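# Level the wobbly stand holding the network switch

## Task

Get the wobbly stand resting level and stable on the table with the network switch still sitting on it, using the wedges if helpful; then release everything and move the grippers away. It only counts if the stand stays put on its own, without the robot holding it.

## Robot and tools

Robot: two six-joint arms with parallel-jaw grippers, named left_arm and right_arm. The names do not refer to sides of a camera image. In the shared scene frame the origin is on the table top midway between the arms, +z is up, +x points out over the table, and left_arm sits on the +y side. Base positions in that frame: left_arm (+0.031, +0.267, +0.228) m, quat_wxyz (+0.933, -0.313, +0.156, +0.089); right_arm (+0.018, -0.347, +0.228) m, quat_wxyz (+0.937, +0.292, +0.192, +0.022). Bases may be tilted. Mounting plates and the metal frame behind the arms are fixed obstacles; a "too close" warning counts a plate and its side of the frame as part of that arm.

execute_actions takes "actions", a list holding at most one item, plus an optional "pictures" boolean.
- Empty list {"actions": []}: no command, just the current state, with images.
- Motion: {"actions": [{"rows": [[...]], "steps": N}]}. N is 4 to 15 control steps of 1/30 s (default 15). Each row covers one step; if there are fewer rows than steps, the final row is held. Every row is one flat list of exactly 14 numbers for both arms together, even when only one arm moves: left_arm waist, shoulder, elbow, wrist pitch, wrist yaw, wrist roll, opening, then right_arm in the same seven-number order. The six joint numbers are absolute target angles in radians (the same values printed under Joint positions), not offsets. Stated ranges per arm: waist -2.618 to 3.054, shoulder 0.000 to 3.142, elbow 0.000 to 3.142, wrist pitch -1.571 to 1.571, wrist yaw -1.571 to 1.571, wrist roll -2.094 to 2.094. A target more than 0.036 rad beyond a range end, and beyond the joint's last reading, gets the call refused and nothing is sent. True ends may differ by up to 0.036 rad; targets past a true end are clipped there and reported as "joint sent to its limit" (possibly about an earlier action); absence of that message does not prove more travel exists. Opening is an absolute value from -1 (closed) to +1 (fully open, pad gap 0.094 m).
- Wait: {"actions": [{"steps": N}]} with N up to 300, no command; it counts from the previous result and your reply time is part of it.

Motion limits: each joint target is clamped to a lead over its measured angle (waist 0.202 rad, shoulder 0.258, elbow 0.238, wrist pitch 0.573, wrist yaw and roll 0.522), and if the targets would move the gripper over 70 mm from where it is, they are scaled back. Big moves therefore need several calls. Arms keep heading toward the last row while you think or wait, until they settle or a step is HELD.

Timing: the simulation keeps running while you reply. Each result is taken 4 steps before its action finishes; those last steps run while you reply, and the next action starts afterward.

Results: a state line `left_arm: …` | `right_arm: …` gives each gripper's end_effector_position (m) and end_effector_quat_wxyz in the scene frame. That point lies between the finger pads, about 1 cm short of the fingertips; fingers point along the gripper's +z and close along its y. Reported positions can be off, more so at long reach. Joint positions / Joint velocities list, per arm, six joints (rad, rad/s) then the pad gap (m, m/s). grip_measured is the measured opening on the command scale; each gripper reads up to about 1 mm off in its own fixed way. "joint command not followed" means the clearance check altered or blocked joint targets on some steps; the rest of the row still ran. HELD marks steps where your row, or part, was not sent.

Gripping: away from ±1, fingers go to where grip_measured equals your number. To hold something, command about 0.03 below grip_measured for a firm grip, a smaller margin for a lighter one. Pad force tops out around 50 to 62 N (less on some grippers, and less on parts under about 2 mm thick); first contact can spike. Held parts may occasionally be tugged, and loose objects may get pushed.

zoom_image: {"camera": one of cam_high, cam_left_wrist, cam_right_wrist, "region": [x0, y0, x1, y1]} in pixels of that camera's latest image, top-left origin, at most 504 by 504. Image sizes: cam_high 896x504, wrist cameras 616x616. Images arrive with execute_actions only for an empty list or with "pictures": true.

read_manual: returns only URDF licence texts (section "licences"); no motion.

finished_scene: {"scene": current scene number}. Replying with no tool call ends everything.

Motor heat: holding loads warms motors, even while you think. MOTOR HOT appears from 75 °C; at 90 °C that arm stops for 10 s; at 100 °C its motors and gripper let go and the arm drops. These stops show as OVER-TEMPERATURE FAULT. Some heat carries into later scenes.

Avoid: knocking or placing anything off the table (fails the task), arms colliding or pressing hard on each other (can end the scene), drops, slips, slams and forceful pushes. Prefer smooth, economical motion, and finish by opening the grippers and retracting clear of the stand.

Each tool is called after "Emit:" as name(argument=value, ...), one argument or row to a line, values as JSON.

## Session

Emit:
execute_actions(
  actions=[],
)

Scene clock: 0.00 s of 7200.00 s.
left_arm: end_effector_position=(+0.4459, +0.3271, +0.3104) grip_measured=+1.000 end_effector_quat_wxyz=(-0.236, +0.785, -0.315, +0.478) | right_arm: end_effector_position=(+0.5159, +0.1803, +0.3007) grip_measured=+1.000 end_effector_quat_wxyz=(+0.384, +0.066, +0.709, +0.588)
Joint positions: left_arm=[-0.569  1.316  0.398  0.827 -0.623 -1.72   0.094] | right_arm=[0.782 2.997 2.118 0.677 0.007 0.393 0.094]
Joint velocities: left_arm=[-0.017  0.002  0.007 -0.007 -0.051 -0.022  0.   ] | right_arm=[-0.012 -0.007  0.012  0.037 -0.037 -0.007  0.   ]

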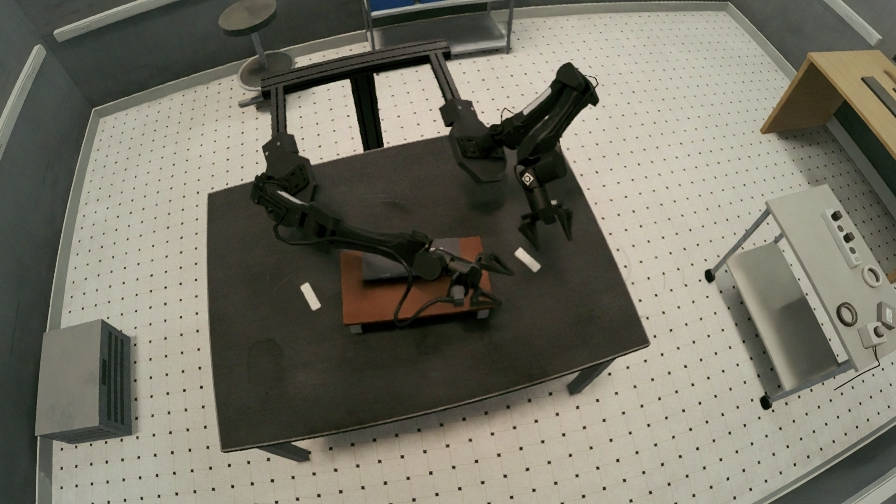

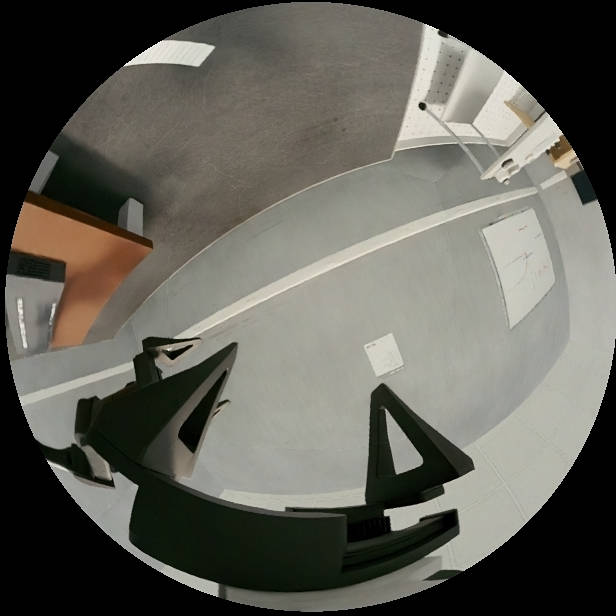

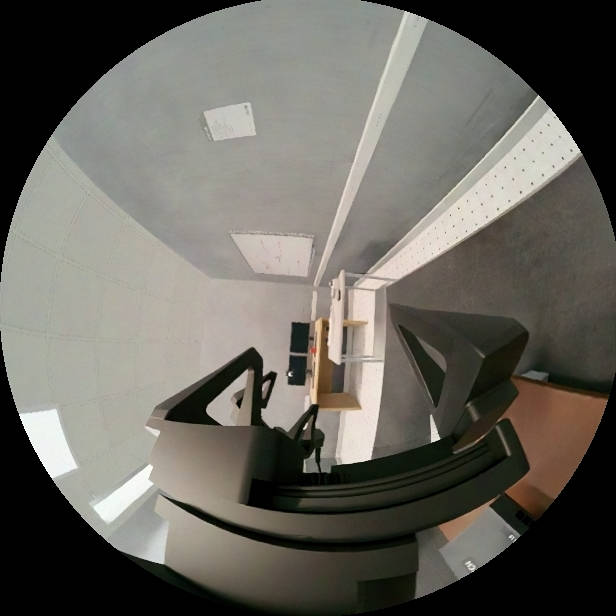

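Emit:
execute_actions(
  actions=[
    {"rows":[[-0.52,1.32,0.41,0.75,-0.58,-1.6,-1,0.78,2.95,2.09,0.6,-0.02,0.34,-1],[-0.46,1.33,0.43,0.65,-0.53,-1.47,-1,0.78,2.89,2.05,0.5,-0.05,0.28,-1],[-0.39,1.34,0.45,0.55,-0.48,-1.34,-1,0.78,2.82,2.0,0.4,-0.09,0.21,-1],[-0.32,1.35,0.48,0.45,-0.43,-1.21,-1,0.78,2.75,1.95,0.3,-0.13,0.14,-1],[-0.25,1.37,0.51,0.35,-0.38,-1.08,-1,0.78,2.68,1.9,0.2,-0.17,0.07,-1],[-0.18,1.39,0.55,0.25,-0.33,-0.95,-1,0.77,2.61,1.85,0.1,-0.21,0.0,-1],[-0.11,1.41,0.59,0.15,-0.28,-0.82,-1,0.76,2.54,1.8,0.0,-0.25,-0.07,-1],[-0.04,1.43,0.63,0.05,-0.23,-0.69,-1,0.74,2.47,1.75,-0.1,-0.29,-0.14,-1],[0.03,1.45,0.67,-0.05,-0.18,-0.56,-1,0.72,2.40,1.7,-0.2,-0.33,-0.21,-1],[0.10,1.47,0.71,-0.15,-0.13,-0.43,-1,0.69,2.33,1.65,-0.3,-0.37,-0.28,-1],[0.17,1.49,0.75,-0.25,-0.08,-0.30,-1,0.66,2.26,1.6,-0.4,-0.41,-0.35,-1],[0.24,1.51,0.79,-0.35,-0.03,-0.17,-1,0.62,2.19,1.55,-0.5,-0.45,-0.42,-1],[0.31,1.53,0.83,-0.45,0.02,-0.04,-1,0.58,2.12,1.5,-0.6,-0.49,-0.49,-1],[0.38,1.55,0.87,-0.55,0.07,0.09,-1,0.53,2.05,1.45,-0.7,-0.53,-0.56,-1],[0.45,1.57,0.91,-0.65,0.12,0.22,-1,0.48,1.98,1.4,-0.8,-0.57,-0.63,-1]],"steps":15},
  ],
)

Emit:
execute_actions(
  actions=[
    {"rows":[[0.50,1.60,0.96,-0.75,0.17,0.35,-1,0.42,1.92,1.36,-0.9,-0.6,-0.7,-1],[0.55,1.63,1.01,-0.85,0.22,0.48,-1,0.35,1.87,1.33,-1.0,-0.63,-0.77,-1],[0.59,1.66,1.06,-0.95,0.27,0.61,-1,0.28,1.83,1.31,-1.08,-0.66,-0.84,-1],[0.62,1.69,1.11,-1.05,0.32,0.74,-1,0.21,1.80,1.3,-1.14,-0.69,-0.9,-1],[0.64,1.72,1.16,-1.13,0.37,0.87,-1,0.14,1.78,1.3,-1.18,-0.71,-0.95,-1],[0.64,1.75,1.2,-1.2,0.42,0.98,-1,0.07,1.76,1.3,-1.2,-0.725,-0.993,-1],[0.64,1.75,1.2,-1.24,0.47,1.06,-1,0.0,1.75,1.3,-1.2,-0.725,-0.993,-1],[0.64,1.75,1.2,-1.27,0.51,1.11,-1,-0.07,1.75,1.3,-1.2,-0.725,-0.993,-1],[0.64,1.75,1.2,-1.3,0.534,1.11,-1,-0.14,1.75,1.3,-1.2,-0.725,-0.993,-1],[0.64,1.75,1.2,-1.3,0.534,1.11,-1,-0.21,1.75,1.3,-1.2,-0.725,-0.993,-1],[0.64,1.75,1.2,-1.3,0.534,1.11,-1,-0.28,1.75,1.3,-1.2,-0.725,-0.993,-1],[0.64,1.75,1.2,-1.3,0.534,1.11,-1,-0.35,1.75,1.3,-1.2,-0.725,-0.993,-1],[0.64,1.75,1.2,-1.3,0.534,1.11,-1,-0.42,1.75,1.3,-1.2,-0.725,-0.993,-1],[0.64,1.75,1.2,-1.3,0.534,1.11,-1,-0.49,1.75,1.3,-1.2,-0.725,-0.993,-1],[0.64,1.75,1.2,-1.3,0.534,1.11,-1,-0.56,1.75,1.3,-1.2,-0.725,-0.993,-1]],"steps":15},
  ],
)

Scene clock: 1.37 s of 7200.00 s.
left_arm: end_effector_position=(+0.4149, +0.4215, +0.1374) grip_measured=-0.994 end_effector_quat_wxyz=(+0.189, -0.638, +0.721, -0.191) | right_arm: end_effector_position=(+0.4657, +0.0802, +0.3262) grip_measured=-0.989 end_effector_quat_wxyz=(+0.278, -0.231, +0.763, +0.537)
Joint positions: left_arm=[ 0.055  1.446  0.677  0.165 -0.272 -0.856  0.   ] | right_arm=[ 0.713  2.43   1.704 -0.003 -0.23  -0.056  0.001]
Joint velocities: left_arm=[ 1.966  0.603  1.165 -2.513  1.267  2.762 -0.001] | right_arm=[-0.476 -2.049 -0.994 -2.029 -0.974 -1.473  0.001]
Steps of this call (steps 1 to 30: nothing new was sent; steps 31 to 41: the first 11 steps of this action). Readings (joint positions):
31: left_arm=[-0.562 1.316 0.398 0.822 -0.615 -1.702] | right_arm=[0.780 2.994 2.116 0.669 0.005 0.386]
32: left_arm=[-0.538 1.316 0.402 0.802 -0.597 -1.662] | right_arm=[0.778 2.979 2.099 0.642 -0.000 0.369]
34: left_arm=[-0.438 1.321 0.427 0.710 -0.544 -1.532] | right_arm=[0.770 2.904 2.019 0.533 -0.029 0.306]
38: left_arm=[-0.156 1.383 0.554 0.422 -0.403 -1.155] | right_arm=[0.748 2.650 1.822 0.219 -0.135 0.108]
41: the state above

Scene clock: 1.87 s of 7200.00 s.
left_arm: end_effector_position=(+0.2641, +0.4183, +0.1220) grip_measured=-0.995 end_effector_quat_wxyz=(-0.065, -0.155, +0.867, -0.469) | right_arm: end_effector_position=(+0.4248, -0.2425, +0.2509) grip_measured=-0.989 end_effector_quat_wxyz=(+0.168, -0.304, +0.769, +0.536)
Joint positions: left_arm=[ 0.651  1.738  1.182 -1.109  0.395  0.641  0.   ] | right_arm=[ 0.078  1.805  1.355 -0.818 -0.572 -0.748  0.001]
Joint velocities: left_arm=[-0.061 -0.017  0.002 -1.429  0.784  2.762 -0.001] | right_arm=[-1.697 -0.383 -0.256 -1.751 -0.564 -1.136  0.   ]
Steps of this call (steps 1 to 4: the last 4 steps of your previous action; steps 5 to 15: the first 11 steps of this action). Readings (joint positions):
5: left_arm=[0.403 1.549 0.880 -0.306 -0.040 -0.355] | right_arm=[0.573 2.130 1.555 -0.273 -0.357 -0.282]
6: left_arm=[0.465 1.573 0.924 -0.406 0.005 -0.255] | right_arm=[0.533 2.082 1.524 -0.318 -0.379 -0.326]
8: left_arm=[0.569 1.630 1.018 -0.608 0.095 -0.056] | right_arm=[0.445 1.995 1.466 -0.412 -0.423 -0.422]
12: left_arm=[0.655 1.729 1.171 -0.944 0.280 0.342] | right_arm=[0.246 1.862 1.385 -0.636 -0.512 -0.622]
15: the state above

Emit:
execute_actions(
  actions=[
    {"rows":[[0.64,1.78,1.23,-1.32,0.534,1.11,-1,-0.5,1.75,1.3,-1.22,-0.725,-0.993,-1],[0.64,1.82,1.26,-1.34,0.534,1.11,-1,-0.55,1.75,1.3,-1.23,-0.725,-0.993,-1],[0.64,1.86,1.29,-1.357,0.534,1.11,-1,-0.6,1.75,1.3,-1.25,-0.725,-0.993,-1],[0.64,1.90,1.33,-1.357,0.534,1.11,-1,-0.665,1.75,1.3,-1.25,-0.725,-0.993,-1],[0.64,1.94,1.36,-1.357,0.534,1.11,-1,-0.665,1.77,1.31,-1.25,-0.725,-0.993,-1],[0.64,1.98,1.39,-1.357,0.534,1.11,-1,-0.665,1.80,1.33,-1.25,-0.725,-0.993,-1],[0.64,2.02,1.43,-1.357,0.534,1.11,-1,-0.665,1.84,1.36,-1.25,-0.725,-0.993,-1],[0.64,2.06,1.46,-1.357,0.534,1.11,-1,-0.665,1.88,1.39,-1.25,-0.725,-0.993,-1],[0.64,2.10,1.49,-1.357,0.534,1.11,-1,-0.665,1.93,1.42,-1.25,-0.725,-0.993,-1],[0.64,2.14,1.53,-1.357,0.534,1.11,-1,-0.665,1.98,1.45,-1.25,-0.725,-0.993,-1],[0.64,2.18,1.56,-1.357,0.534,1.11,-1,-0.665,2.03,1.48,-1.25,-0.725,-0.993,-1],[0.64,2.21,1.585,-1.357,0.534,1.11,-1,-0.665,2.08,1.51,-1.25,-0.725,-0.993,-1],[0.64,2.239,1.607,-1.357,0.534,1.11,-1,-0.665,2.13,1.54,-1.25,-0.725,-0.993,-1],[0.64,2.239,1.607,-1.357,0.534,1.11,-1,-0.665,2.17,1.57,-1.25,-0.725,-0.993,-1],[0.64,2.239,1.607,-1.357,0.534,1.11,-1,-0.665,2.21,1.596,-1.252,-0.725,-0.993,-1]],"steps":15},
  ],
)

Emit:
execute_actions(
  actions=[
    {"steps":14},
  ],
  pictures=true,
)

Scene clock: 2.53 s of 7200.00 s.
left_arm: end_effector_position=(+0.2884, +0.4073, +0.0999) grip_measured=-0.995 end_effector_quat_wxyz=(-0.000, -0.002, +0.805, -0.594) | right_arm: end_effector_position=(+0.3423, -0.4376, +0.1274) grip_measured=-0.989 end_effector_quat_wxyz=(+0.029, -0.013, +0.820, +0.572)
Joint positions: left_arm=[ 0.648  2.095  1.494 -1.354  0.516  1.093  0.   ] | right_arm=[-0.673  1.931  1.415 -1.235 -0.699 -0.98   0.001]
Joint velocities: left_arm=[ 0.017  1.199  0.926 -0.066 -0.007  0.007 -0.001] | right_arm=[-0.007  1.429  0.852 -0.022 -0.095 -0.007 -0.001]
Steps of this call (steps 1 to 4: the last 4 steps of your previous action; steps 5 to 9: the robot went on to your last target; steps 10 to 20: the first 11 steps of this action). Readings (joint positions):
10: left_arm=[0.648 1.741 1.188 -1.285 0.502 1.051] | right_arm=[-0.594 1.779 1.321 -1.124 -0.668 -0.954]
11: left_arm=[0.648 1.754 1.203 -1.302 0.504 1.060] | right_arm=[-0.597 1.779 1.321 -1.138 -0.669 -0.959]
13: left_arm=[0.648 1.805 1.258 -1.335 0.508 1.075] | right_arm=[-0.599 1.779 1.321 -1.172 -0.685 -0.968]
17: left_arm=[0.648 1.966 1.396 -1.350 0.514 1.089] | right_arm=[-0.664 1.810 1.337 -1.219 -0.695 -0.977]
20: the state above

Scene clock: 3.00 s of 7200.00 s.
left_arm: end_effector_position=(+0.2912, +0.3978, +0.0670) grip_measured=-0.995 end_effector_quat_wxyz=(-0.014, -0.005, +0.793, -0.609) | right_arm: end_effector_position=(+0.3373, -0.4133, +0.0618) grip_measured=-0.989 end_effector_quat_wxyz=(-0.021, +0.006, +0.792, +0.610)
Joint positions: left_arm=[ 0.648  2.243  1.589 -1.351  0.516  1.098  0.   ] | right_arm=[-0.673  2.231  1.571 -1.237 -0.703 -0.982  0.001]
Joint velocities: left_arm=[ 0.007 -0.022  0.007 -0.007 -0.066 -0.007 -0.   ] | right_arm=[-0.007  0.007 -0.017  0.037 -0.007 -0.022  0.   ]
Kept back: nothing.
Steps of this call (steps 1 to 4: the last 4 steps of your previous action; steps 5 to 14: the robot went on to your last target). Readings (joint positions):
1: left_arm=[0.648 2.135 1.525 -1.353 0.516 1.095] | right_arm=[-0.673 1.983 1.445 -1.236 -0.701 -0.980]
2: left_arm=[0.648 2.173 1.552 -1.353 0.516 1.095] | right_arm=[-0.673 2.037 1.475 -1.236 -0.702 -0.981]
4: left_arm=[0.648 2.224 1.580 -1.347 0.516 1.096] | right_arm=[-0.673 2.141 1.531 -1.235 -0.703 -0.981]
8: left_arm=[0.648 2.243 1.583 -1.348 0.516 1.097] | right_arm=[-0.673 2.238 1.558 -1.231 -0.700 -0.981]
14: the state above

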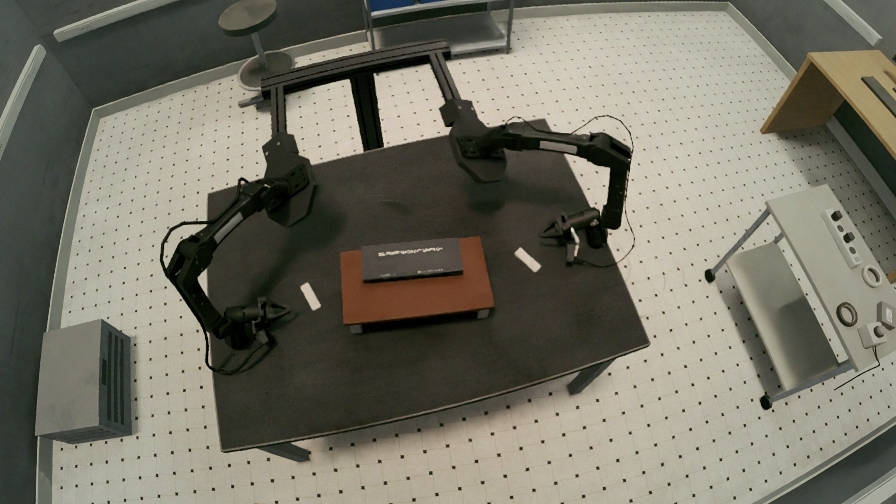

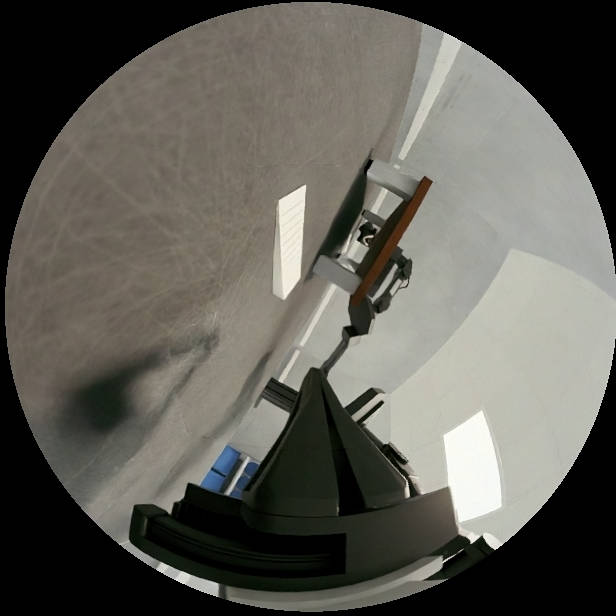

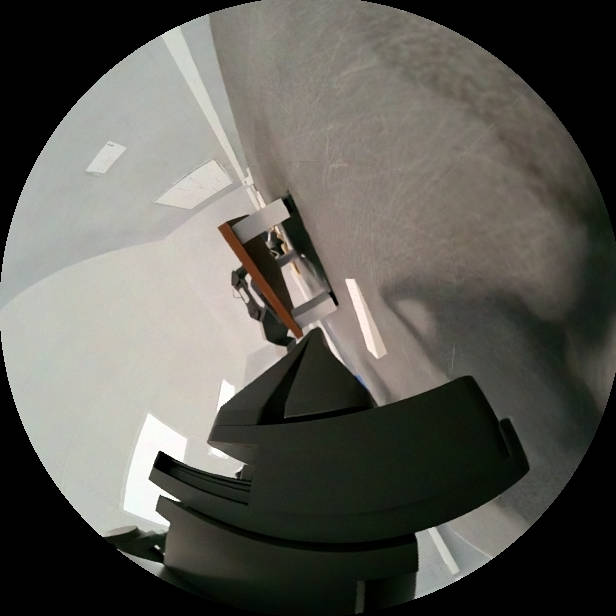

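Emit:
zoom_image(
  camera="cam_left_wrist",
  region=[260, 140, 440, 320],
)

Emit:
zoom_image(
  camera="cam_right_wrist",
  region=[210, 180, 400, 370],
)

Emit:
zoom_image(
  camera="cam_high",
  region=[280, 200, 600, 360],
)

Region (260, 140, 440, 320) of cam_left_wrist's 616x616 image, scaled by 2.800, with more detail than that image has.

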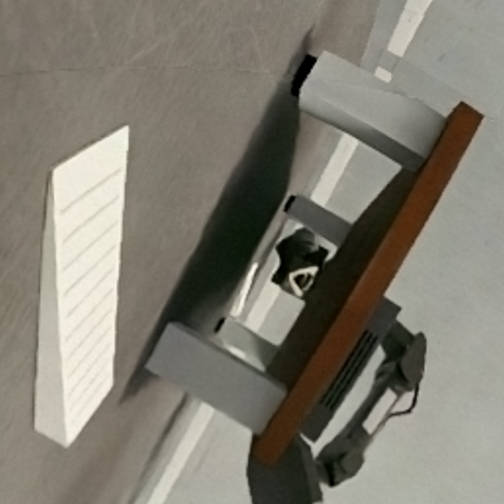

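Region (210, 180, 400, 370) of cam_right_wrist's 616x616 image, scaled by 2.653, with more detail than that image has.

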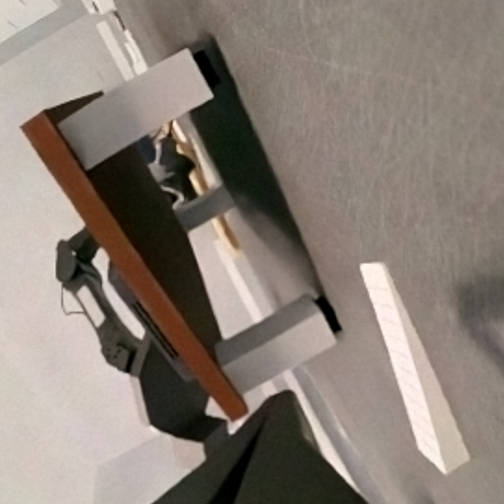

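Region (280, 200, 600, 360) of cam_high's 896x504 image, scaled by 1.575, with more detail than that image has.

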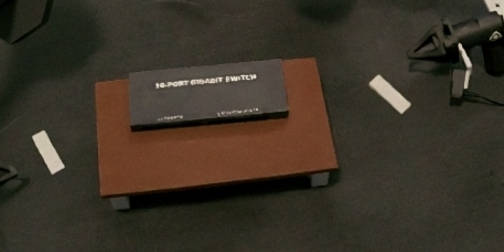

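Emit:
execute_actions(
  actions=[
    {"rows":[[0.62,2.18,1.55,-1.28,0.46,1.02,-0.8,-0.66,2.17,1.56,-1.2,-0.67,-0.9,-1],[0.58,2.11,1.50,-1.2,0.40,0.94,-0.6,-0.64,2.10,1.54,-1.16,-0.63,-0.8,-1],[0.54,2.04,1.45,-1.13,0.34,0.86,-0.4,-0.61,2.03,1.52,-1.12,-0.59,-0.7,-1],[0.50,1.98,1.40,-1.06,0.28,0.78,-0.2,-0.57,1.98,1.50,-1.08,-0.55,-0.6,-1],[0.45,1.93,1.35,-0.99,0.22,0.70,0,-0.52,1.94,1.48,-1.04,-0.51,-0.5,-1],[0.40,1.89,1.30,-0.92,0.16,0.62,0.2,-0.47,1.92,1.46,-1.0,-0.47,-0.4,-1],[0.35,1.86,1.25,-0.85,0.10,0.54,0.3,-0.42,1.91,1.44,-0.96,-0.43,-0.3,-1],[0.30,1.83,1.20,-0.78,0.04,0.46,0.3,-0.37,1.91,1.42,-0.92,-0.39,-0.2,-1],[0.25,1.81,1.15,-0.71,-0.02,0.38,0.3,-0.32,1.91,1.40,-0.88,-0.35,-0.1,-1],[0.20,1.79,1.10,-0.64,-0.08,0.30,0.3,-0.27,1.91,1.39,-0.84,-0.31,0,-1],[0.15,1.78,1.05,-0.57,-0.14,0.22,0.3,-0.22,1.92,1.38,-0.80,-0.27,0.1,-1],[0.10,1.77,1.0,-0.50,-0.20,0.14,0.3,-0.17,1.93,1.37,-0.76,-0.23,0.2,-1],[0.05,1.76,0.95,-0.43,-0.26,0.06,0.3,-0.12,1.94,1.36,-0.72,-0.19,0.3,-1],[0.0,1.75,0.90,-0.37,-0.32,-0.02,0.3,-0.07,1.95,1.35,-0.68,-0.15,0.4,-1],[-0.04,1.75,0.85,-0.31,-0.38,-0.10,0.3,-0.02,1.96,1.35,-0.65,-0.11,0.5,-1]],"steps":15},
  ],
)

Emit:
execute_actions(
  actions=[
    {"rows":[[-0.08,1.745,0.80,-0.26,-0.44,-0.18,0.3,0.03,1.97,1.35,-0.63,-0.07,0.6,-1],[-0.11,1.745,0.75,-0.21,-0.50,-0.25,0.3,0.08,1.98,1.35,-0.61,-0.04,0.68,-1],[-0.14,1.745,0.71,-0.17,-0.56,-0.31,0.3,0.12,1.99,1.35,-0.6,-0.02,0.74,-1],[-0.165,1.745,0.67,-0.14,-0.61,-0.36,0.3,0.16,2.0,1.35,-0.6,0,0.78,-1],[-0.18,1.745,0.64,-0.13,-0.64,-0.39,0.3,0.19,2.01,1.35,-0.6,0,0.8,-1],[-0.194,1.745,0.62,-0.13,-0.657,-0.40,0.3,0.216,2.015,1.35,-0.6,0,0.8,-1]],"steps":15},
  ],
)

Emit:
execute_actions(
  actions=[
    {"steps":8},
  ],
  pictures=true,
)

Scene clock: 7.70 s of 7200.00 s.
left_arm: end_effector_position=(+0.3372, +0.3628, +0.1075) grip_measured=+0.298 end_effector_quat_wxyz=(-0.038, +0.026, +0.938, -0.344) | right_arm: end_effector_position=(+0.4153, -0.3779, +0.1298) grip_measured=-0.989 end_effector_quat_wxyz=(-0.051, +0.053, +0.890, +0.449)
Joint positions: left_arm=[ 0.227  1.782  1.171 -0.84   0.09   0.523  0.061] | right_arm=[-0.316  1.891  1.452 -0.945 -0.421 -0.28   0.001]
Joint velocities: left_arm=[-1.492 -0.632 -1.336  1.971 -1.487 -2.073  0.001] | right_arm=[ 1.614 -0.012 -0.369  1.136  0.901  2.498  0.   ]
Steps of this call (steps 1 to 30: the robot went on to your last target; steps 31 to 100: nothing new was sent; then 1.00 s passed at rest; steps 101 to 111: the first 11 steps of this action). Readings (joint positions):
101: left_arm=[0.646 2.237 1.583 -1.341 0.508 1.085] | right_arm=[-0.673 2.227 1.571 -1.233 -0.698 -0.969]
102: left_arm=[0.639 2.218 1.561 -1.314 0.488 1.058] | right_arm=[-0.671 2.212 1.564 -1.220 -0.684 -0.939]
104: left_arm=[0.600 2.131 1.478 -1.232 0.418 0.973] | right_arm=[-0.652 2.136 1.528 -1.176 -0.634 -0.838]
108: left_arm=[0.402 1.892 1.301 -1.035 0.238 0.734] | right_arm=[-0.494 1.937 1.482 -1.063 -0.513 -0.544]
111: the state above

Scene clock: 8.20 s of 7200.00 s.
left_arm: end_effector_position=(+0.2800, +0.3032, +0.0778) grip_measured=+0.299 end_effector_quat_wxyz=(-0.039, -0.192, +0.980, -0.034) | right_arm: end_effector_position=(+0.4207, -0.2026, +0.1514) grip_measured=-0.989 end_effector_quat_wxyz=(-0.150, +0.254, +0.902, +0.314)
Joint positions: left_arm=[-0.185  1.756  0.62  -0.217 -0.579 -0.328  0.061] | right_arm=[ 0.225  2.024  1.364 -0.631 -0.045  0.724  0.001]
Joint velocities: left_arm=[-0.007 -0.012 -0.012  0.476 -0.491 -0.505 -0.001] | right_arm=[-0.115 -0.017  0.007  0.11   0.242  0.52   0.   ]
Steps of this call (steps 1 to 4: the last 4 steps of your previous action; steps 5 to 15: the first 11 steps of this action). Readings (joint positions):
5: left_arm=[-0.010 1.756 0.906 -0.504 -0.188 0.144] | right_arm=[-0.064 1.954 1.378 -0.768 -0.235 0.194]
6: left_arm=[-0.051 1.756 0.851 -0.449 -0.245 0.068] | right_arm=[-0.018 1.971 1.371 -0.741 -0.197 0.288]
8: left_arm=[-0.120 1.756 0.751 -0.353 -0.357 -0.074] | right_arm=[0.072 2.000 1.364 -0.696 -0.130 0.455]
12: left_arm=[-0.184 1.756 0.629 -0.255 -0.517 -0.262] | right_arm=[0.207 2.024 1.364 -0.647 -0.064 0.656]
15: the state above

Scene clock: 8.47 s of 7200.00 s.
left_arm: end_effector_position=(+0.2925, +0.3136, +0.0767) grip_measured=+0.299 end_effector_quat_wxyz=(-0.012, -0.237, +0.971, -0.010) | right_arm: end_effector_position=(+0.4258, -0.2145, +0.1413) grip_measured=-0.989 end_effector_quat_wxyz=(-0.148, +0.295, +0.897, +0.293)
Joint positions: left_arm=[-0.185  1.756  0.62  -0.156 -0.632 -0.384  0.061] | right_arm=[ 0.202  2.024  1.364 -0.619 -0.01   0.784  0.001]
Joint velocities: left_arm=[-0.007  0.002 -0.027  0.081 -0.081 -0.095 -0.   ] | right_arm=[-0.002  0.002  0.012  0.051  0.051  0.125  0.   ]
Kept back: nothing.
Steps of this call (steps 1 to 4: the last 4 steps of your previous action; steps 5 to 8: the robot went on to your last target). Readings (joint positions):
1: left_arm=[-0.185 1.756 0.620 -0.200 -0.592 -0.341] | right_arm=[0.220 2.024 1.364 -0.628 -0.038 0.738]
2: left_arm=[-0.185 1.756 0.620 -0.188 -0.602 -0.352] | right_arm=[0.215 2.024 1.364 -0.626 -0.031 0.750]
4: left_arm=[-0.185 1.756 0.620 -0.172 -0.617 -0.368] | right_arm=[0.206 2.024 1.364 -0.622 -0.020 0.766]
8: the state above

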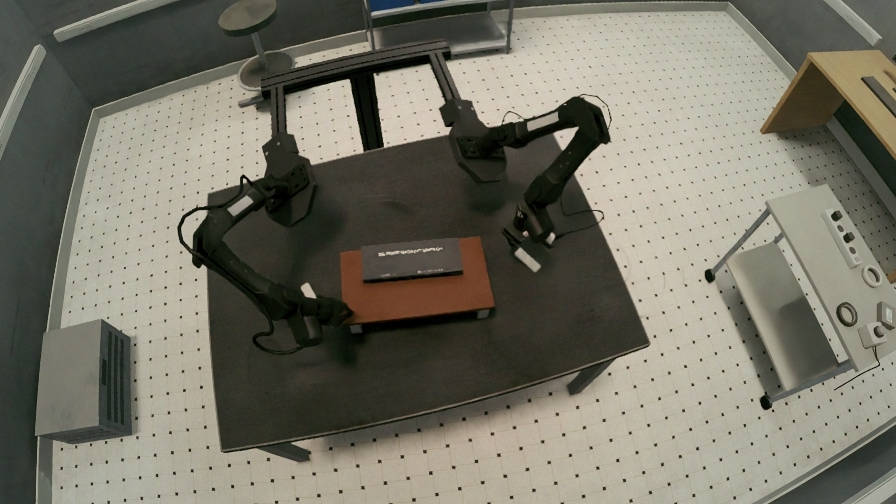

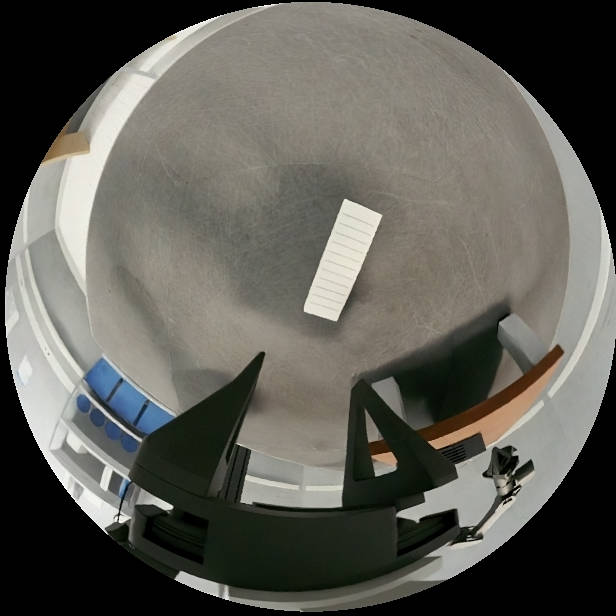

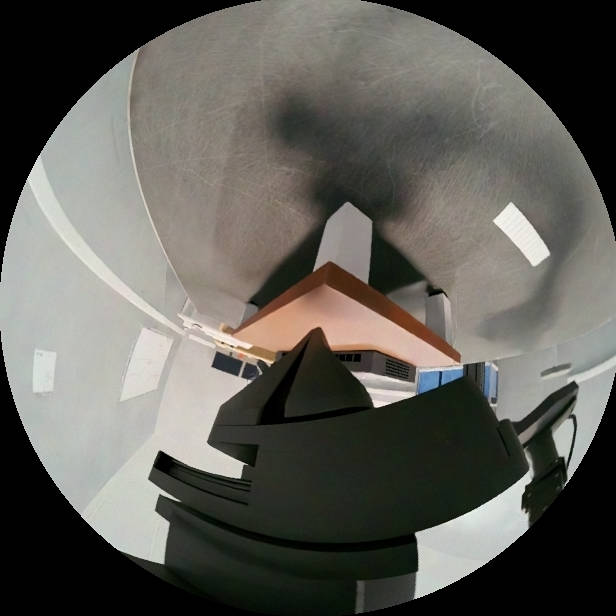

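Emit:
execute_actions(
  actions=[
    {"rows":[[-0.18,1.78,0.63,-0.10,-0.655,-0.36,0.3,0.216,2.015,1.35,-0.6,0,0.8,-1],[-0.172,1.81,0.64,-0.06,-0.655,-0.32,0.3,0.216,2.015,1.35,-0.6,0,0.8,-1],[-0.164,1.84,0.65,-0.02,-0.655,-0.29,0.3,0.216,2.015,1.35,-0.6,0,0.8,-1],[-0.156,1.87,0.655,0.02,-0.655,-0.26,0.3,0.216,2.015,1.35,-0.6,0,0.8,-1],[-0.148,1.90,0.66,0.05,-0.655,-0.24,0.3,0.216,2.015,1.35,-0.6,0,0.8,-1],[-0.14,1.925,0.667,0.07,-0.655,-0.22,0.3,0.216,2.015,1.35,-0.6,0,0.8,-1],[-0.133,1.945,0.673,0.07,-0.655,-0.22,0.3,0.216,2.015,1.35,-0.6,0,0.8,-1],[-0.129,1.953,0.673,0.07,-0.655,-0.22,0.3,0.216,2.015,1.35,-0.6,0,0.8,-1]],"steps":15},
  ],
)

Emit:
execute_actions(
  actions=[
    {"steps":6},
  ],
  pictures=true,
)

Scene clock: 9.73 s of 7200.00 s.
left_arm: end_effector_position=(+0.2961, +0.3068, +0.0371) grip_measured=+0.299 end_effector_quat_wxyz=(-0.018, -0.199, +0.980, +0.003) | right_arm: end_effector_position=(+0.4264, -0.2151, +0.1408) grip_measured=-0.989 end_effector_quat_wxyz=(-0.148, +0.301, +0.896, +0.291)
Joint positions: left_arm=[-0.129  1.945  0.656  0.019 -0.642 -0.251  0.061] | right_arm=[ 0.202  2.024  1.364 -0.617 -0.005  0.795  0.001]
Joint velocities: left_arm=[ 0.032  0.095 -0.002  0.066 -0.081  0.212 -0.001] | right_arm=[-0.007 -0.007  0.002 -0.051 -0.066  0.037  0.   ]
Steps of this call (steps 1 to 27: the robot went on to your last target; steps 28 to 38: the first 11 steps of this action). Readings (joint positions):
28: left_arm=[-0.185 1.756 0.620 -0.144 -0.641 -0.390] | right_arm=[0.202 2.024 1.364 -0.617 -0.005 0.795]
29: left_arm=[-0.183 1.761 0.620 -0.134 -0.641 -0.378] | right_arm=[0.202 2.024 1.364 -0.617 -0.005 0.795]
31: left_arm=[-0.173 1.796 0.629 -0.093 -0.642 -0.344] | right_arm=[0.202 2.024 1.364 -0.617 -0.005 0.795]
35: left_arm=[-0.141 1.910 0.654 -0.002 -0.642 -0.276] | right_arm=[0.202 2.024 1.364 -0.617 -0.005 0.795]
38: the state above

Scene clock: 9.93 s of 7200.00 s.
left_arm: end_effector_position=(+0.3010, +0.3075, +0.0367) grip_measured=+0.299 end_effector_quat_wxyz=(-0.008, -0.197, +0.980, +0.003) | right_arm: end_effector_position=(+0.4264, -0.2151, +0.1408) grip_measured=-0.989 end_effector_quat_wxyz=(-0.148, +0.301, +0.896, +0.291)
Joint positions: left_arm=[-0.129  1.946  0.656  0.044 -0.642 -0.231  0.061] | right_arm=[ 0.202  2.024  1.364 -0.617 -0.005  0.795  0.001]
Joint velocities: left_arm=[ 0.002 -0.007  0.017  0.037  0.007  0.095  0.001] | right_arm=[ 0.007 -0.022 -0.007 -0.007  0.007 -0.007 -0.001]
Kept back: nothing.
Steps of this call (steps 1 to 4: the last 4 steps of your previous action; steps 5 to 6: the robot went on to your last target). Readings (joint positions):
1: left_arm=[-0.129 1.946 0.656 0.022 -0.642 -0.246] | right_arm=[0.202 2.024 1.364 -0.617 -0.005 0.795]
2: left_arm=[-0.129 1.946 0.656 0.027 -0.642 -0.241] | right_arm=[0.202 2.024 1.364 -0.617 -0.005 0.795]
4: left_arm=[-0.129 1.946 0.656 0.038 -0.642 -0.235] | right_arm=[0.202 2.024 1.364 -0.617 -0.005 0.795]
6: the state above

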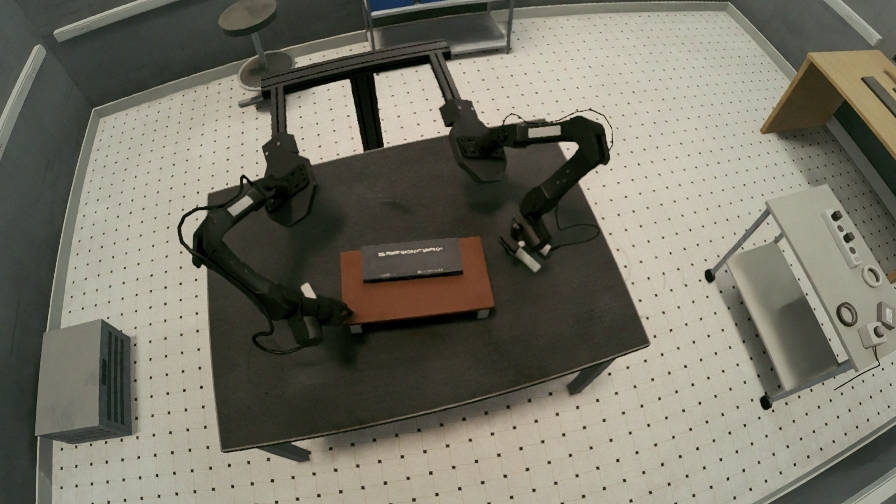

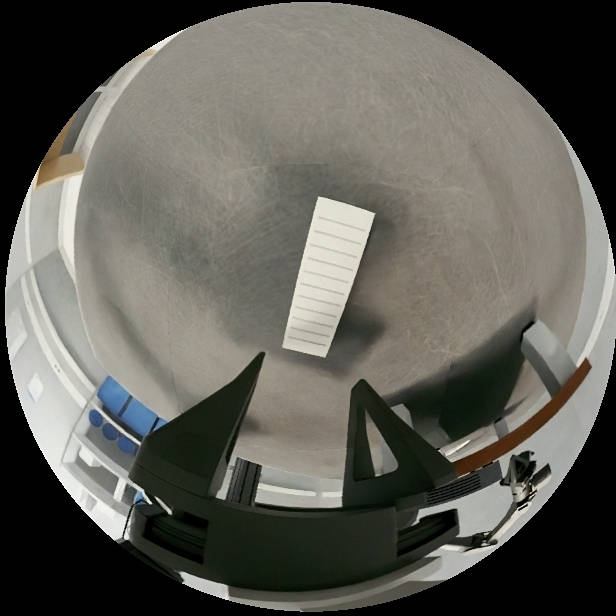

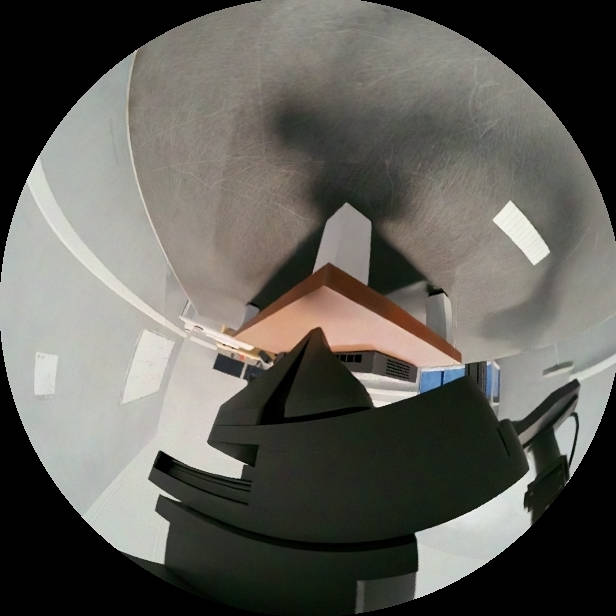

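Emit:
execute_actions(
  actions=[
    {"rows":[[-0.12,1.955,0.69,0.10,-0.63,-0.19,0.3,0.21,2.03,1.35,-0.59,0,0.8,-1],[-0.11,1.96,0.705,0.13,-0.615,-0.16,0.3,0.205,2.04,1.35,-0.58,0,0.8,-1],[-0.10,1.97,0.72,0.15,-0.60,-0.14,0.3,0.2,2.05,1.35,-0.57,0,0.8,-1],[-0.09,1.98,0.727,0.158,-0.595,-0.125,0.3,0.195,2.06,1.35,-0.56,0,0.8,-1],[-0.08,1.99,0.727,0.158,-0.595,-0.125,0.3,0.19,2.065,1.35,-0.56,0,0.8,-1],[-0.07,2.0,0.727,0.158,-0.595,-0.125,0.3,0.185,2.065,1.35,-0.56,0,0.8,-1],[-0.062,2.01,0.727,0.158,-0.595,-0.125,0.3,0.185,2.065,1.35,-0.56,0,0.8,-1],[-0.055,2.02,0.727,0.158,-0.595,-0.125,0.3,0.185,2.065,1.35,-0.56,0,0.8,-1],[-0.051,2.027,0.727,0.158,-0.595,-0.125,0.3,0.185,2.065,1.35,-0.56,0,0.8,-1]],"steps":15},
  ],
)

Emit:
execute_actions(
  actions=[
    {"steps":6},
  ],
  pictures=true,
)

Scene clock: 10.80 s of 7200.00 s.
left_arm: end_effector_position=(+0.3259, +0.3245, +0.0164) grip_measured=+0.299 end_effector_quat_wxyz=(+0.014, -0.212, +0.977, +0.001) | right_arm: end_effector_position=(+0.4262, -0.2145, +0.1220) grip_measured=-0.990 end_effector_quat_wxyz=(-0.152, +0.312, +0.893, +0.286)
Joint positions: left_arm=[-0.051  2.     0.719  0.142 -0.609 -0.141  0.061] | right_arm=[ 0.176  2.065  1.364 -0.58  -0.008  0.796  0.   ]
Joint velocities: left_arm=[ 0.115  0.212 -0.017  0.007 -0.125 -0.007  0.   ] | right_arm=[-0.022 -0.002  0.002  0.007  0.037  0.081  0.   ]
Steps of this call (steps 1 to 15: the robot went on to your last target; steps 16 to 26: the first 11 steps of this action). Readings (joint positions):
16: left_arm=[-0.128 1.946 0.657 0.053 -0.641 -0.220] | right_arm=[0.202 2.024 1.364 -0.616 -0.005 0.795]
17: left_arm=[-0.125 1.946 0.662 0.058 -0.637 -0.210] | right_arm=[0.201 2.026 1.364 -0.614 -0.005 0.795]
19: left_arm=[-0.111 1.951 0.683 0.077 -0.625 -0.184] | right_arm=[0.198 2.035 1.364 -0.601 -0.005 0.795]
23: left_arm=[-0.071 1.977 0.718 0.131 -0.612 -0.152] | right_arm=[0.181 2.061 1.364 -0.583 -0.009 0.795]
26: the state above

Scene clock: 11.00 s of 7200.00 s.
left_arm: end_effector_position=(+0.3228, +0.3218, +0.0137) grip_measured=+0.299 end_effector_quat_wxyz=(+0.009, -0.205, +0.979, -0.001) | right_arm: end_effector_position=(+0.4264, -0.2145, +0.1220) grip_measured=-0.990 end_effector_quat_wxyz=(-0.152, +0.312, +0.893, +0.286)
Joint positions: left_arm=[-0.049  2.013  0.719  0.143 -0.604 -0.133  0.061] | right_arm=[ 0.176  2.065  1.364 -0.579 -0.008  0.796  0.   ]
Joint velocities: left_arm=[-0.017 -0.002  0.002 -0.037  0.037  0.022  0.   ] | right_arm=[-0.002 -0.002  0.007  0.007 -0.051  0.066 -0.001]
Kept back: nothing.
Steps of this call (steps 1 to 4: the last 4 steps of your previous action; steps 5 to 6: the robot went on to your last target). Readings (joint positions):
1: left_arm=[-0.049 2.007 0.719 0.142 -0.608 -0.139] | right_arm=[0.176 2.065 1.364 -0.580 -0.008 0.796]
2: left_arm=[-0.049 2.011 0.719 0.142 -0.607 -0.137] | right_arm=[0.176 2.065 1.364 -0.580 -0.008 0.796]
4: left_arm=[-0.049 2.013 0.719 0.142 -0.605 -0.134] | right_arm=[0.176 2.065 1.364 -0.579 -0.008 0.796]
6: the state above

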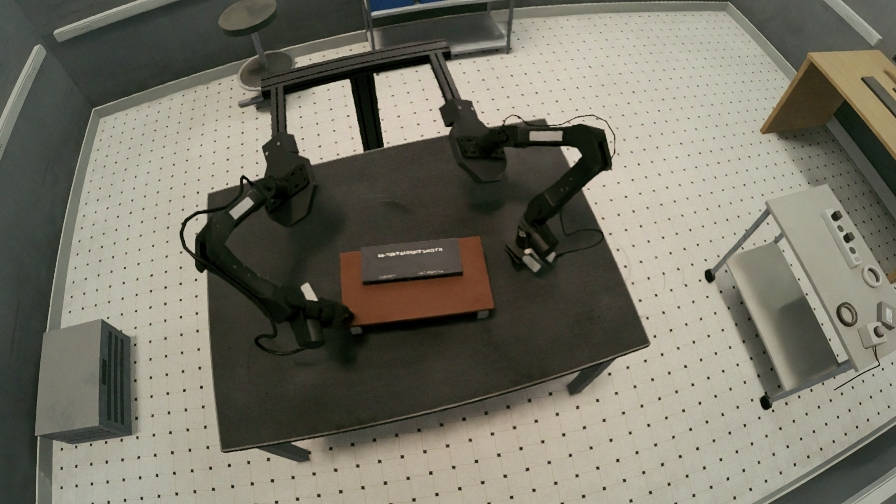

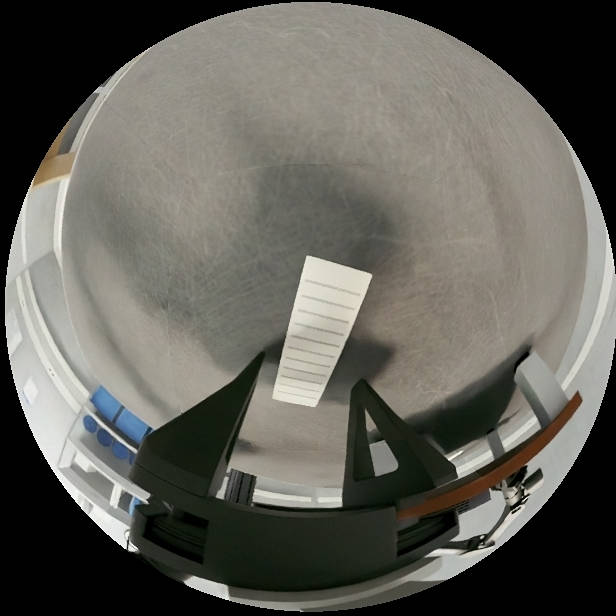

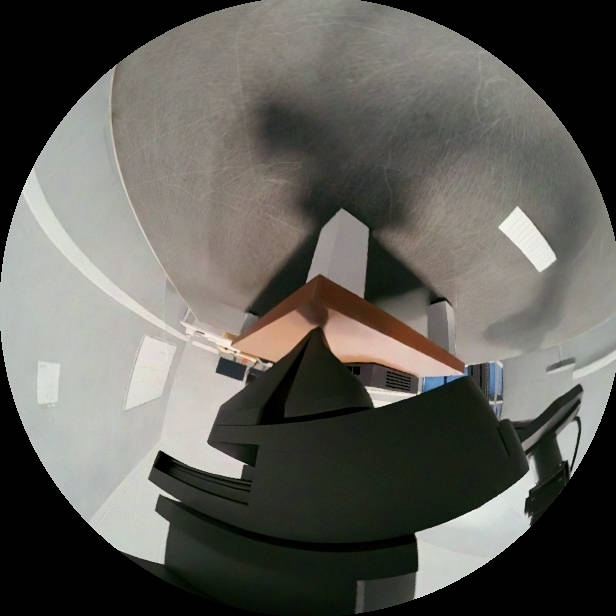

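Emit:
execute_actions(
  actions=[
    {"rows":[[-0.051,2.027,0.727,0.158,-0.595,-0.125,0.1,0.185,2.065,1.35,-0.56,0,0.8,-1],[-0.051,2.027,0.727,0.158,-0.595,-0.125,-0.1,0.185,2.065,1.35,-0.56,0,0.8,-1],[-0.051,2.027,0.727,0.158,-0.595,-0.125,-0.25,0.185,2.065,1.35,-0.56,0,0.8,-1],[-0.051,2.027,0.727,0.158,-0.595,-0.125,-0.35,0.185,2.065,1.35,-0.56,0,0.8,-1],[-0.051,2.027,0.727,0.158,-0.595,-0.125,-0.41,0.185,2.065,1.35,-0.56,0,0.8,-1],[-0.051,2.027,0.727,0.158,-0.595,-0.125,-0.45,0.185,2.065,1.35,-0.56,0,0.8,-1]],"steps":13},
  ],
)

Scene clock: 11.87 s of 7200.00 s.
left_arm: end_effector_position=(+0.3229, +0.3214, +0.0137) grip_measured=-0.417 end_effector_quat_wxyz=(+0.009, -0.204, +0.979, -0.003) | right_arm: end_effector_position=(+0.4264, -0.2145, +0.1220) grip_measured=-0.990 end_effector_quat_wxyz=(-0.152, +0.312, +0.893, +0.286)
Joint positions: left_arm=[-0.049  2.013  0.719  0.143 -0.602 -0.129  0.027] | right_arm=[ 0.176  2.065  1.364 -0.579 -0.008  0.796  0.   ]
Joint velocities: left_arm=[-0.037  0.002 -0.002 -0.095  0.007  0.022 -0.   ] | right_arm=[-0.012 -0.012 -0.027  0.095  0.022 -0.037  0.001]
Steps of this call (steps 1 to 17: the robot went on to your last target; steps 18 to 26: the first 9 steps of this action). Readings (joint positions):
18: left_arm=[-0.049 2.013 0.719 0.143 -0.603 -0.130] | right_arm=[0.176 2.065 1.364 -0.579 -0.008 0.796]
19: left_arm=[-0.049 2.013 0.719 0.143 -0.603 -0.130] | right_arm=[0.176 2.065 1.364 -0.579 -0.008 0.796]
21: left_arm=[-0.049 2.013 0.719 0.143 -0.602 -0.129] | right_arm=[0.176 2.065 1.364 -0.579 -0.008 0.796]
25: left_arm=[-0.049 2.013 0.719 0.143 -0.602 -0.129] | right_arm=[0.176 2.065 1.364 -0.579 -0.008 0.796]
26: the state above

Emit:
execute_actions(
  actions=[
    {"rows":[[-0.05,2.0,0.72,0.13,-0.59,-0.05,-0.45,0.185,2.065,1.35,-0.56,0,0.8,-1],[-0.045,1.97,0.71,0.10,-0.585,0.05,-0.45,0.185,2.065,1.35,-0.56,0,0.8,-1],[-0.035,1.94,0.70,0.07,-0.58,0.15,-0.45,0.185,2.065,1.35,-0.56,0,0.8,-1],[-0.02,1.91,0.69,0.04,-0.575,0.25,-0.45,0.185,2.065,1.35,-0.56,0,0.8,-1],[-0.005,1.88,0.68,0.02,-0.57,0.35,-0.45,0.185,2.065,1.35,-0.56,0,0.8,-1],[0.01,1.855,0.675,0.0,-0.56,0.45,-0.45,0.185,2.065,1.35,-0.56,0,0.8,-1],[0.025,1.835,0.67,0.0,-0.555,0.55,-0.45,0.185,2.065,1.35,-0.56,0,0.8,-1],[0.04,1.82,0.67,0.0,-0.55,0.65,-0.45,0.185,2.065,1.35,-0.56,0,0.8,-1],[0.05,1.81,0.67,0.0,-0.55,0.75,-0.45,0.185,2.065,1.35,-0.56,0,0.8,-1],[0.058,1.805,0.67,0.0,-0.55,0.85,-0.45,0.185,2.065,1.35,-0.56,0,0.8,-1],[0.058,1.805,0.67,0.0,-0.55,0.95,-0.45,0.185,2.065,1.35,-0.56,0,0.8,-1],[0.058,1.805,0.67,0.0,-0.55,1.05,-0.45,0.185,2.065,1.35,-0.56,0,0.8,-1],[0.058,1.805,0.67,0.0,-0.55,1.15,-0.45,0.185,2.065,1.35,-0.56,0,0.8,-1],[0.058,1.805,0.67,0.0,-0.55,1.25,-0.45,0.185,2.065,1.35,-0.56,0,0.8,-1],[0.058,1.805,0.67,0.0,-0.55,1.35,-0.45,0.185,2.065,1.35,-0.56,0,0.8,-1]],"steps":15},
  ],
)

Emit:
execute_actions(
  actions=[
    {"rows":[[0.058,1.805,0.67,0.0,-0.55,1.45,-0.45,0.185,2.065,1.35,-0.56,0,0.8,-1],[0.058,1.805,0.67,0.03,-0.55,1.55,-0.45,0.185,2.065,1.35,-0.56,0,0.8,-1],[0.058,1.805,0.67,0.06,-0.545,1.65,-0.45,0.185,2.065,1.35,-0.56,0,0.8,-1],[0.062,1.82,0.68,0.09,-0.54,1.73,-0.45,0.185,2.065,1.35,-0.56,0,0.8,-1],[0.068,1.835,0.69,0.11,-0.535,1.78,-0.45,0.185,2.065,1.35,-0.56,0,0.8,-1],[0.074,1.85,0.70,0.125,-0.535,1.78,-0.45,0.185,2.065,1.35,-0.56,0,0.8,-1],[0.08,1.865,0.705,0.125,-0.535,1.78,-0.45,0.185,2.065,1.35,-0.56,0,0.8,-1],[0.086,1.88,0.707,0.125,-0.535,1.78,-0.45,0.185,2.065,1.35,-0.56,0,0.8,-1],[0.092,1.89,0.707,0.125,-0.535,1.78,-0.45,0.185,2.065,1.35,-0.56,0,0.8,-1],[0.095,1.898,0.707,0.125,-0.535,1.78,-0.45,0.185,2.065,1.35,-0.56,0,0.8,-1]],"steps":15},
  ],
)

Emit:
execute_actions(
  actions=[
    {"steps":8},
  ],
  pictures=true,
)

Scene clock: 13.07 s of 7200.00 s.
left_arm: end_effector_position=(+0.3157, +0.3720, +0.0339) grip_measured=-0.417 end_effector_quat_wxyz=(+0.008, +0.087, +0.996, +0.008) | right_arm: end_effector_position=(+0.4264, -0.2145, +0.1220) grip_measured=-0.990 end_effector_quat_wxyz=(-0.152, +0.312, +0.893, +0.286)
Joint positions: left_arm=[ 0.053  1.817  0.689  0.043 -0.572  0.567  0.027] | right_arm=[ 0.176  2.065  1.364 -0.579 -0.008  0.796  0.   ]
Joint velocities: left_arm=[ 0.271 -0.252 -0.012 -0.051 -0.007  2.469 -0.001] | right_arm=[-0.012  0.012 -0.007  0.022 -0.051  0.007 -0.001]
Steps of this call (steps 1 to 4: the last 4 steps of your previous action; steps 5 to 15: the robot went on to your last target; steps 16 to 25: nothing new was sent; steps 26 to 36: the first 11 steps of this action). Readings (joint positions):
26: left_arm=[-0.049 2.013 0.719 0.143 -0.602 -0.117] | right_arm=[0.176 2.065 1.364 -0.579 -0.008 0.796]
27: left_arm=[-0.049 2.010 0.719 0.139 -0.599 -0.088] | right_arm=[0.176 2.065 1.364 -0.579 -0.008 0.796]
29: left_arm=[-0.043 1.983 0.715 0.112 -0.590 0.010] | right_arm=[0.176 2.065 1.364 -0.579 -0.008 0.796]
33: left_arm=[0.010 1.868 0.690 0.055 -0.574 0.304] | right_arm=[0.176 2.065 1.364 -0.579 -0.008 0.796]
36: the state above

Scene clock: 13.57 s of 7200.00 s.
left_arm: end_effector_position=(+0.3111, +0.3728, +0.0188) grip_measured=-0.417 end_effector_quat_wxyz=(+0.000, +0.588, +0.809, +0.006) | right_arm: end_effector_position=(+0.4264, -0.2145, +0.1220) grip_measured=-0.990 end_effector_quat_wxyz=(-0.152, +0.312, +0.893, +0.286)
Joint positions: left_arm=[ 0.089  1.868  0.689  0.103 -0.555  1.683  0.027] | right_arm=[ 0.176  2.065  1.364 -0.579 -0.008  0.796  0.   ]
Joint velocities: left_arm=[ 0.139  0.335 -0.012  0.037  0.007  0.652 -0.001] | right_arm=[ 0.007  0.002 -0.007  0.037 -0.037  0.007  0.   ]
Steps of this call (steps 1 to 4: the last 4 steps of your previous action; steps 5 to 15: the first 11 steps of this action). Readings (joint positions):
5: left_arm=[0.062 1.809 0.689 0.030 -0.569 1.042] | right_arm=[0.176 2.065 1.364 -0.579 -0.008 0.796]
6: left_arm=[0.062 1.809 0.689 0.029 -0.568 1.140] | right_arm=[0.176 2.065 1.364 -0.579 -0.008 0.796]
8: left_arm=[0.062 1.809 0.689 0.037 -0.565 1.333] | right_arm=[0.176 2.065 1.364 -0.579 -0.008 0.796]
12: left_arm=[0.072 1.830 0.689 0.085 -0.557 1.595] | right_arm=[0.176 2.065 1.364 -0.579 -0.008 0.796]
15: the state above

Scene clock: 13.83 s of 7200.00 s.
left_arm: end_effector_position=(+0.3077, +0.3708, +0.0145) grip_measured=-0.417 end_effector_quat_wxyz=(-0.003, +0.619, +0.785, +0.001) | right_arm: end_effector_position=(+0.4264, -0.2145, +0.1220) grip_measured=-0.990 end_effector_quat_wxyz=(-0.152, +0.312, +0.893, +0.286)
Joint positions: left_arm=[ 0.095  1.886  0.689  0.11  -0.553  1.76   0.027] | right_arm=[ 0.176  2.065  1.364 -0.579 -0.008  0.796  0.   ]
Joint velocities: left_arm=[ 0.007  0.012 -0.017  0.066 -0.095  0.139 -0.   ] | right_arm=[-0.017 -0.007  0.002 -0.051 -0.022  0.022 -0.   ]
Kept back: nothing.
Steps of this call (steps 1 to 4: the last 4 steps of your previous action; steps 5 to 8: the robot went on to your last target). Readings (joint positions):
1: left_arm=[0.093 1.877 0.689 0.103 -0.555 1.702] | right_arm=[0.176 2.065 1.364 -0.579 -0.008 0.796]
2: left_arm=[0.095 1.883 0.689 0.103 -0.555 1.717] | right_arm=[0.176 2.065 1.364 -0.579 -0.008 0.796]
4: left_arm=[0.095 1.886 0.689 0.104 -0.553 1.738] | right_arm=[0.176 2.065 1.364 -0.579 -0.008 0.796]
8: the state above

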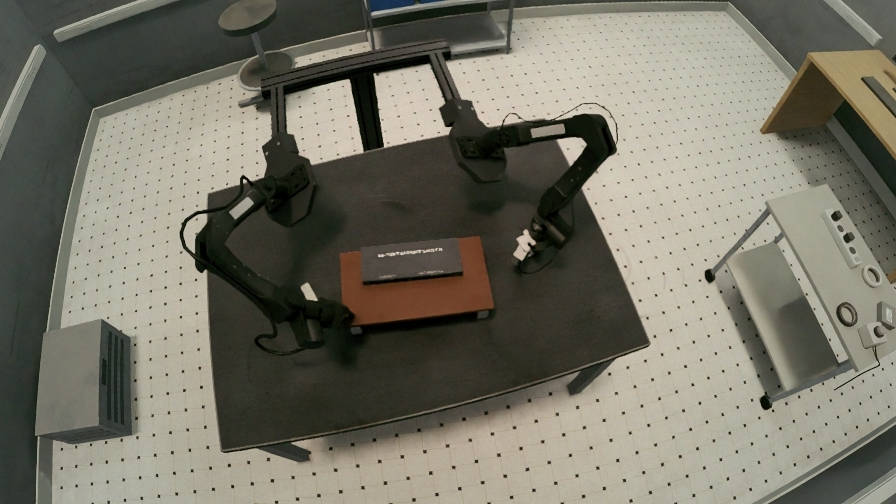

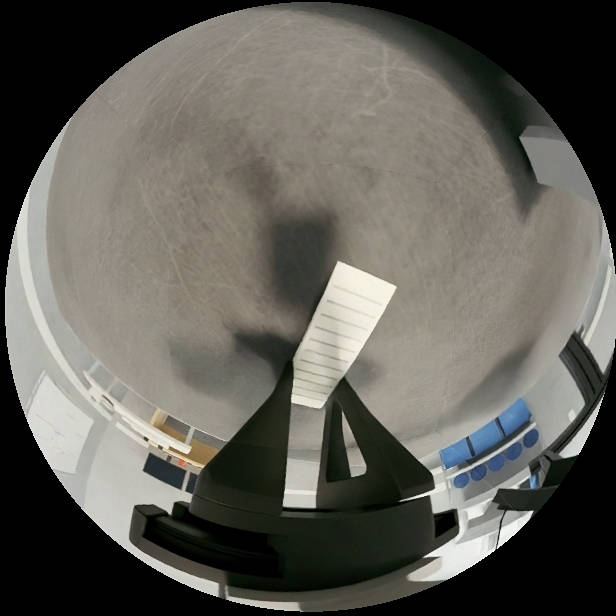

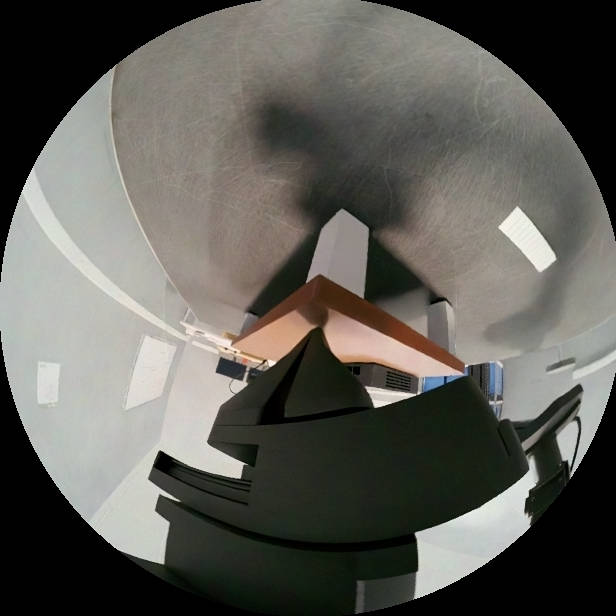

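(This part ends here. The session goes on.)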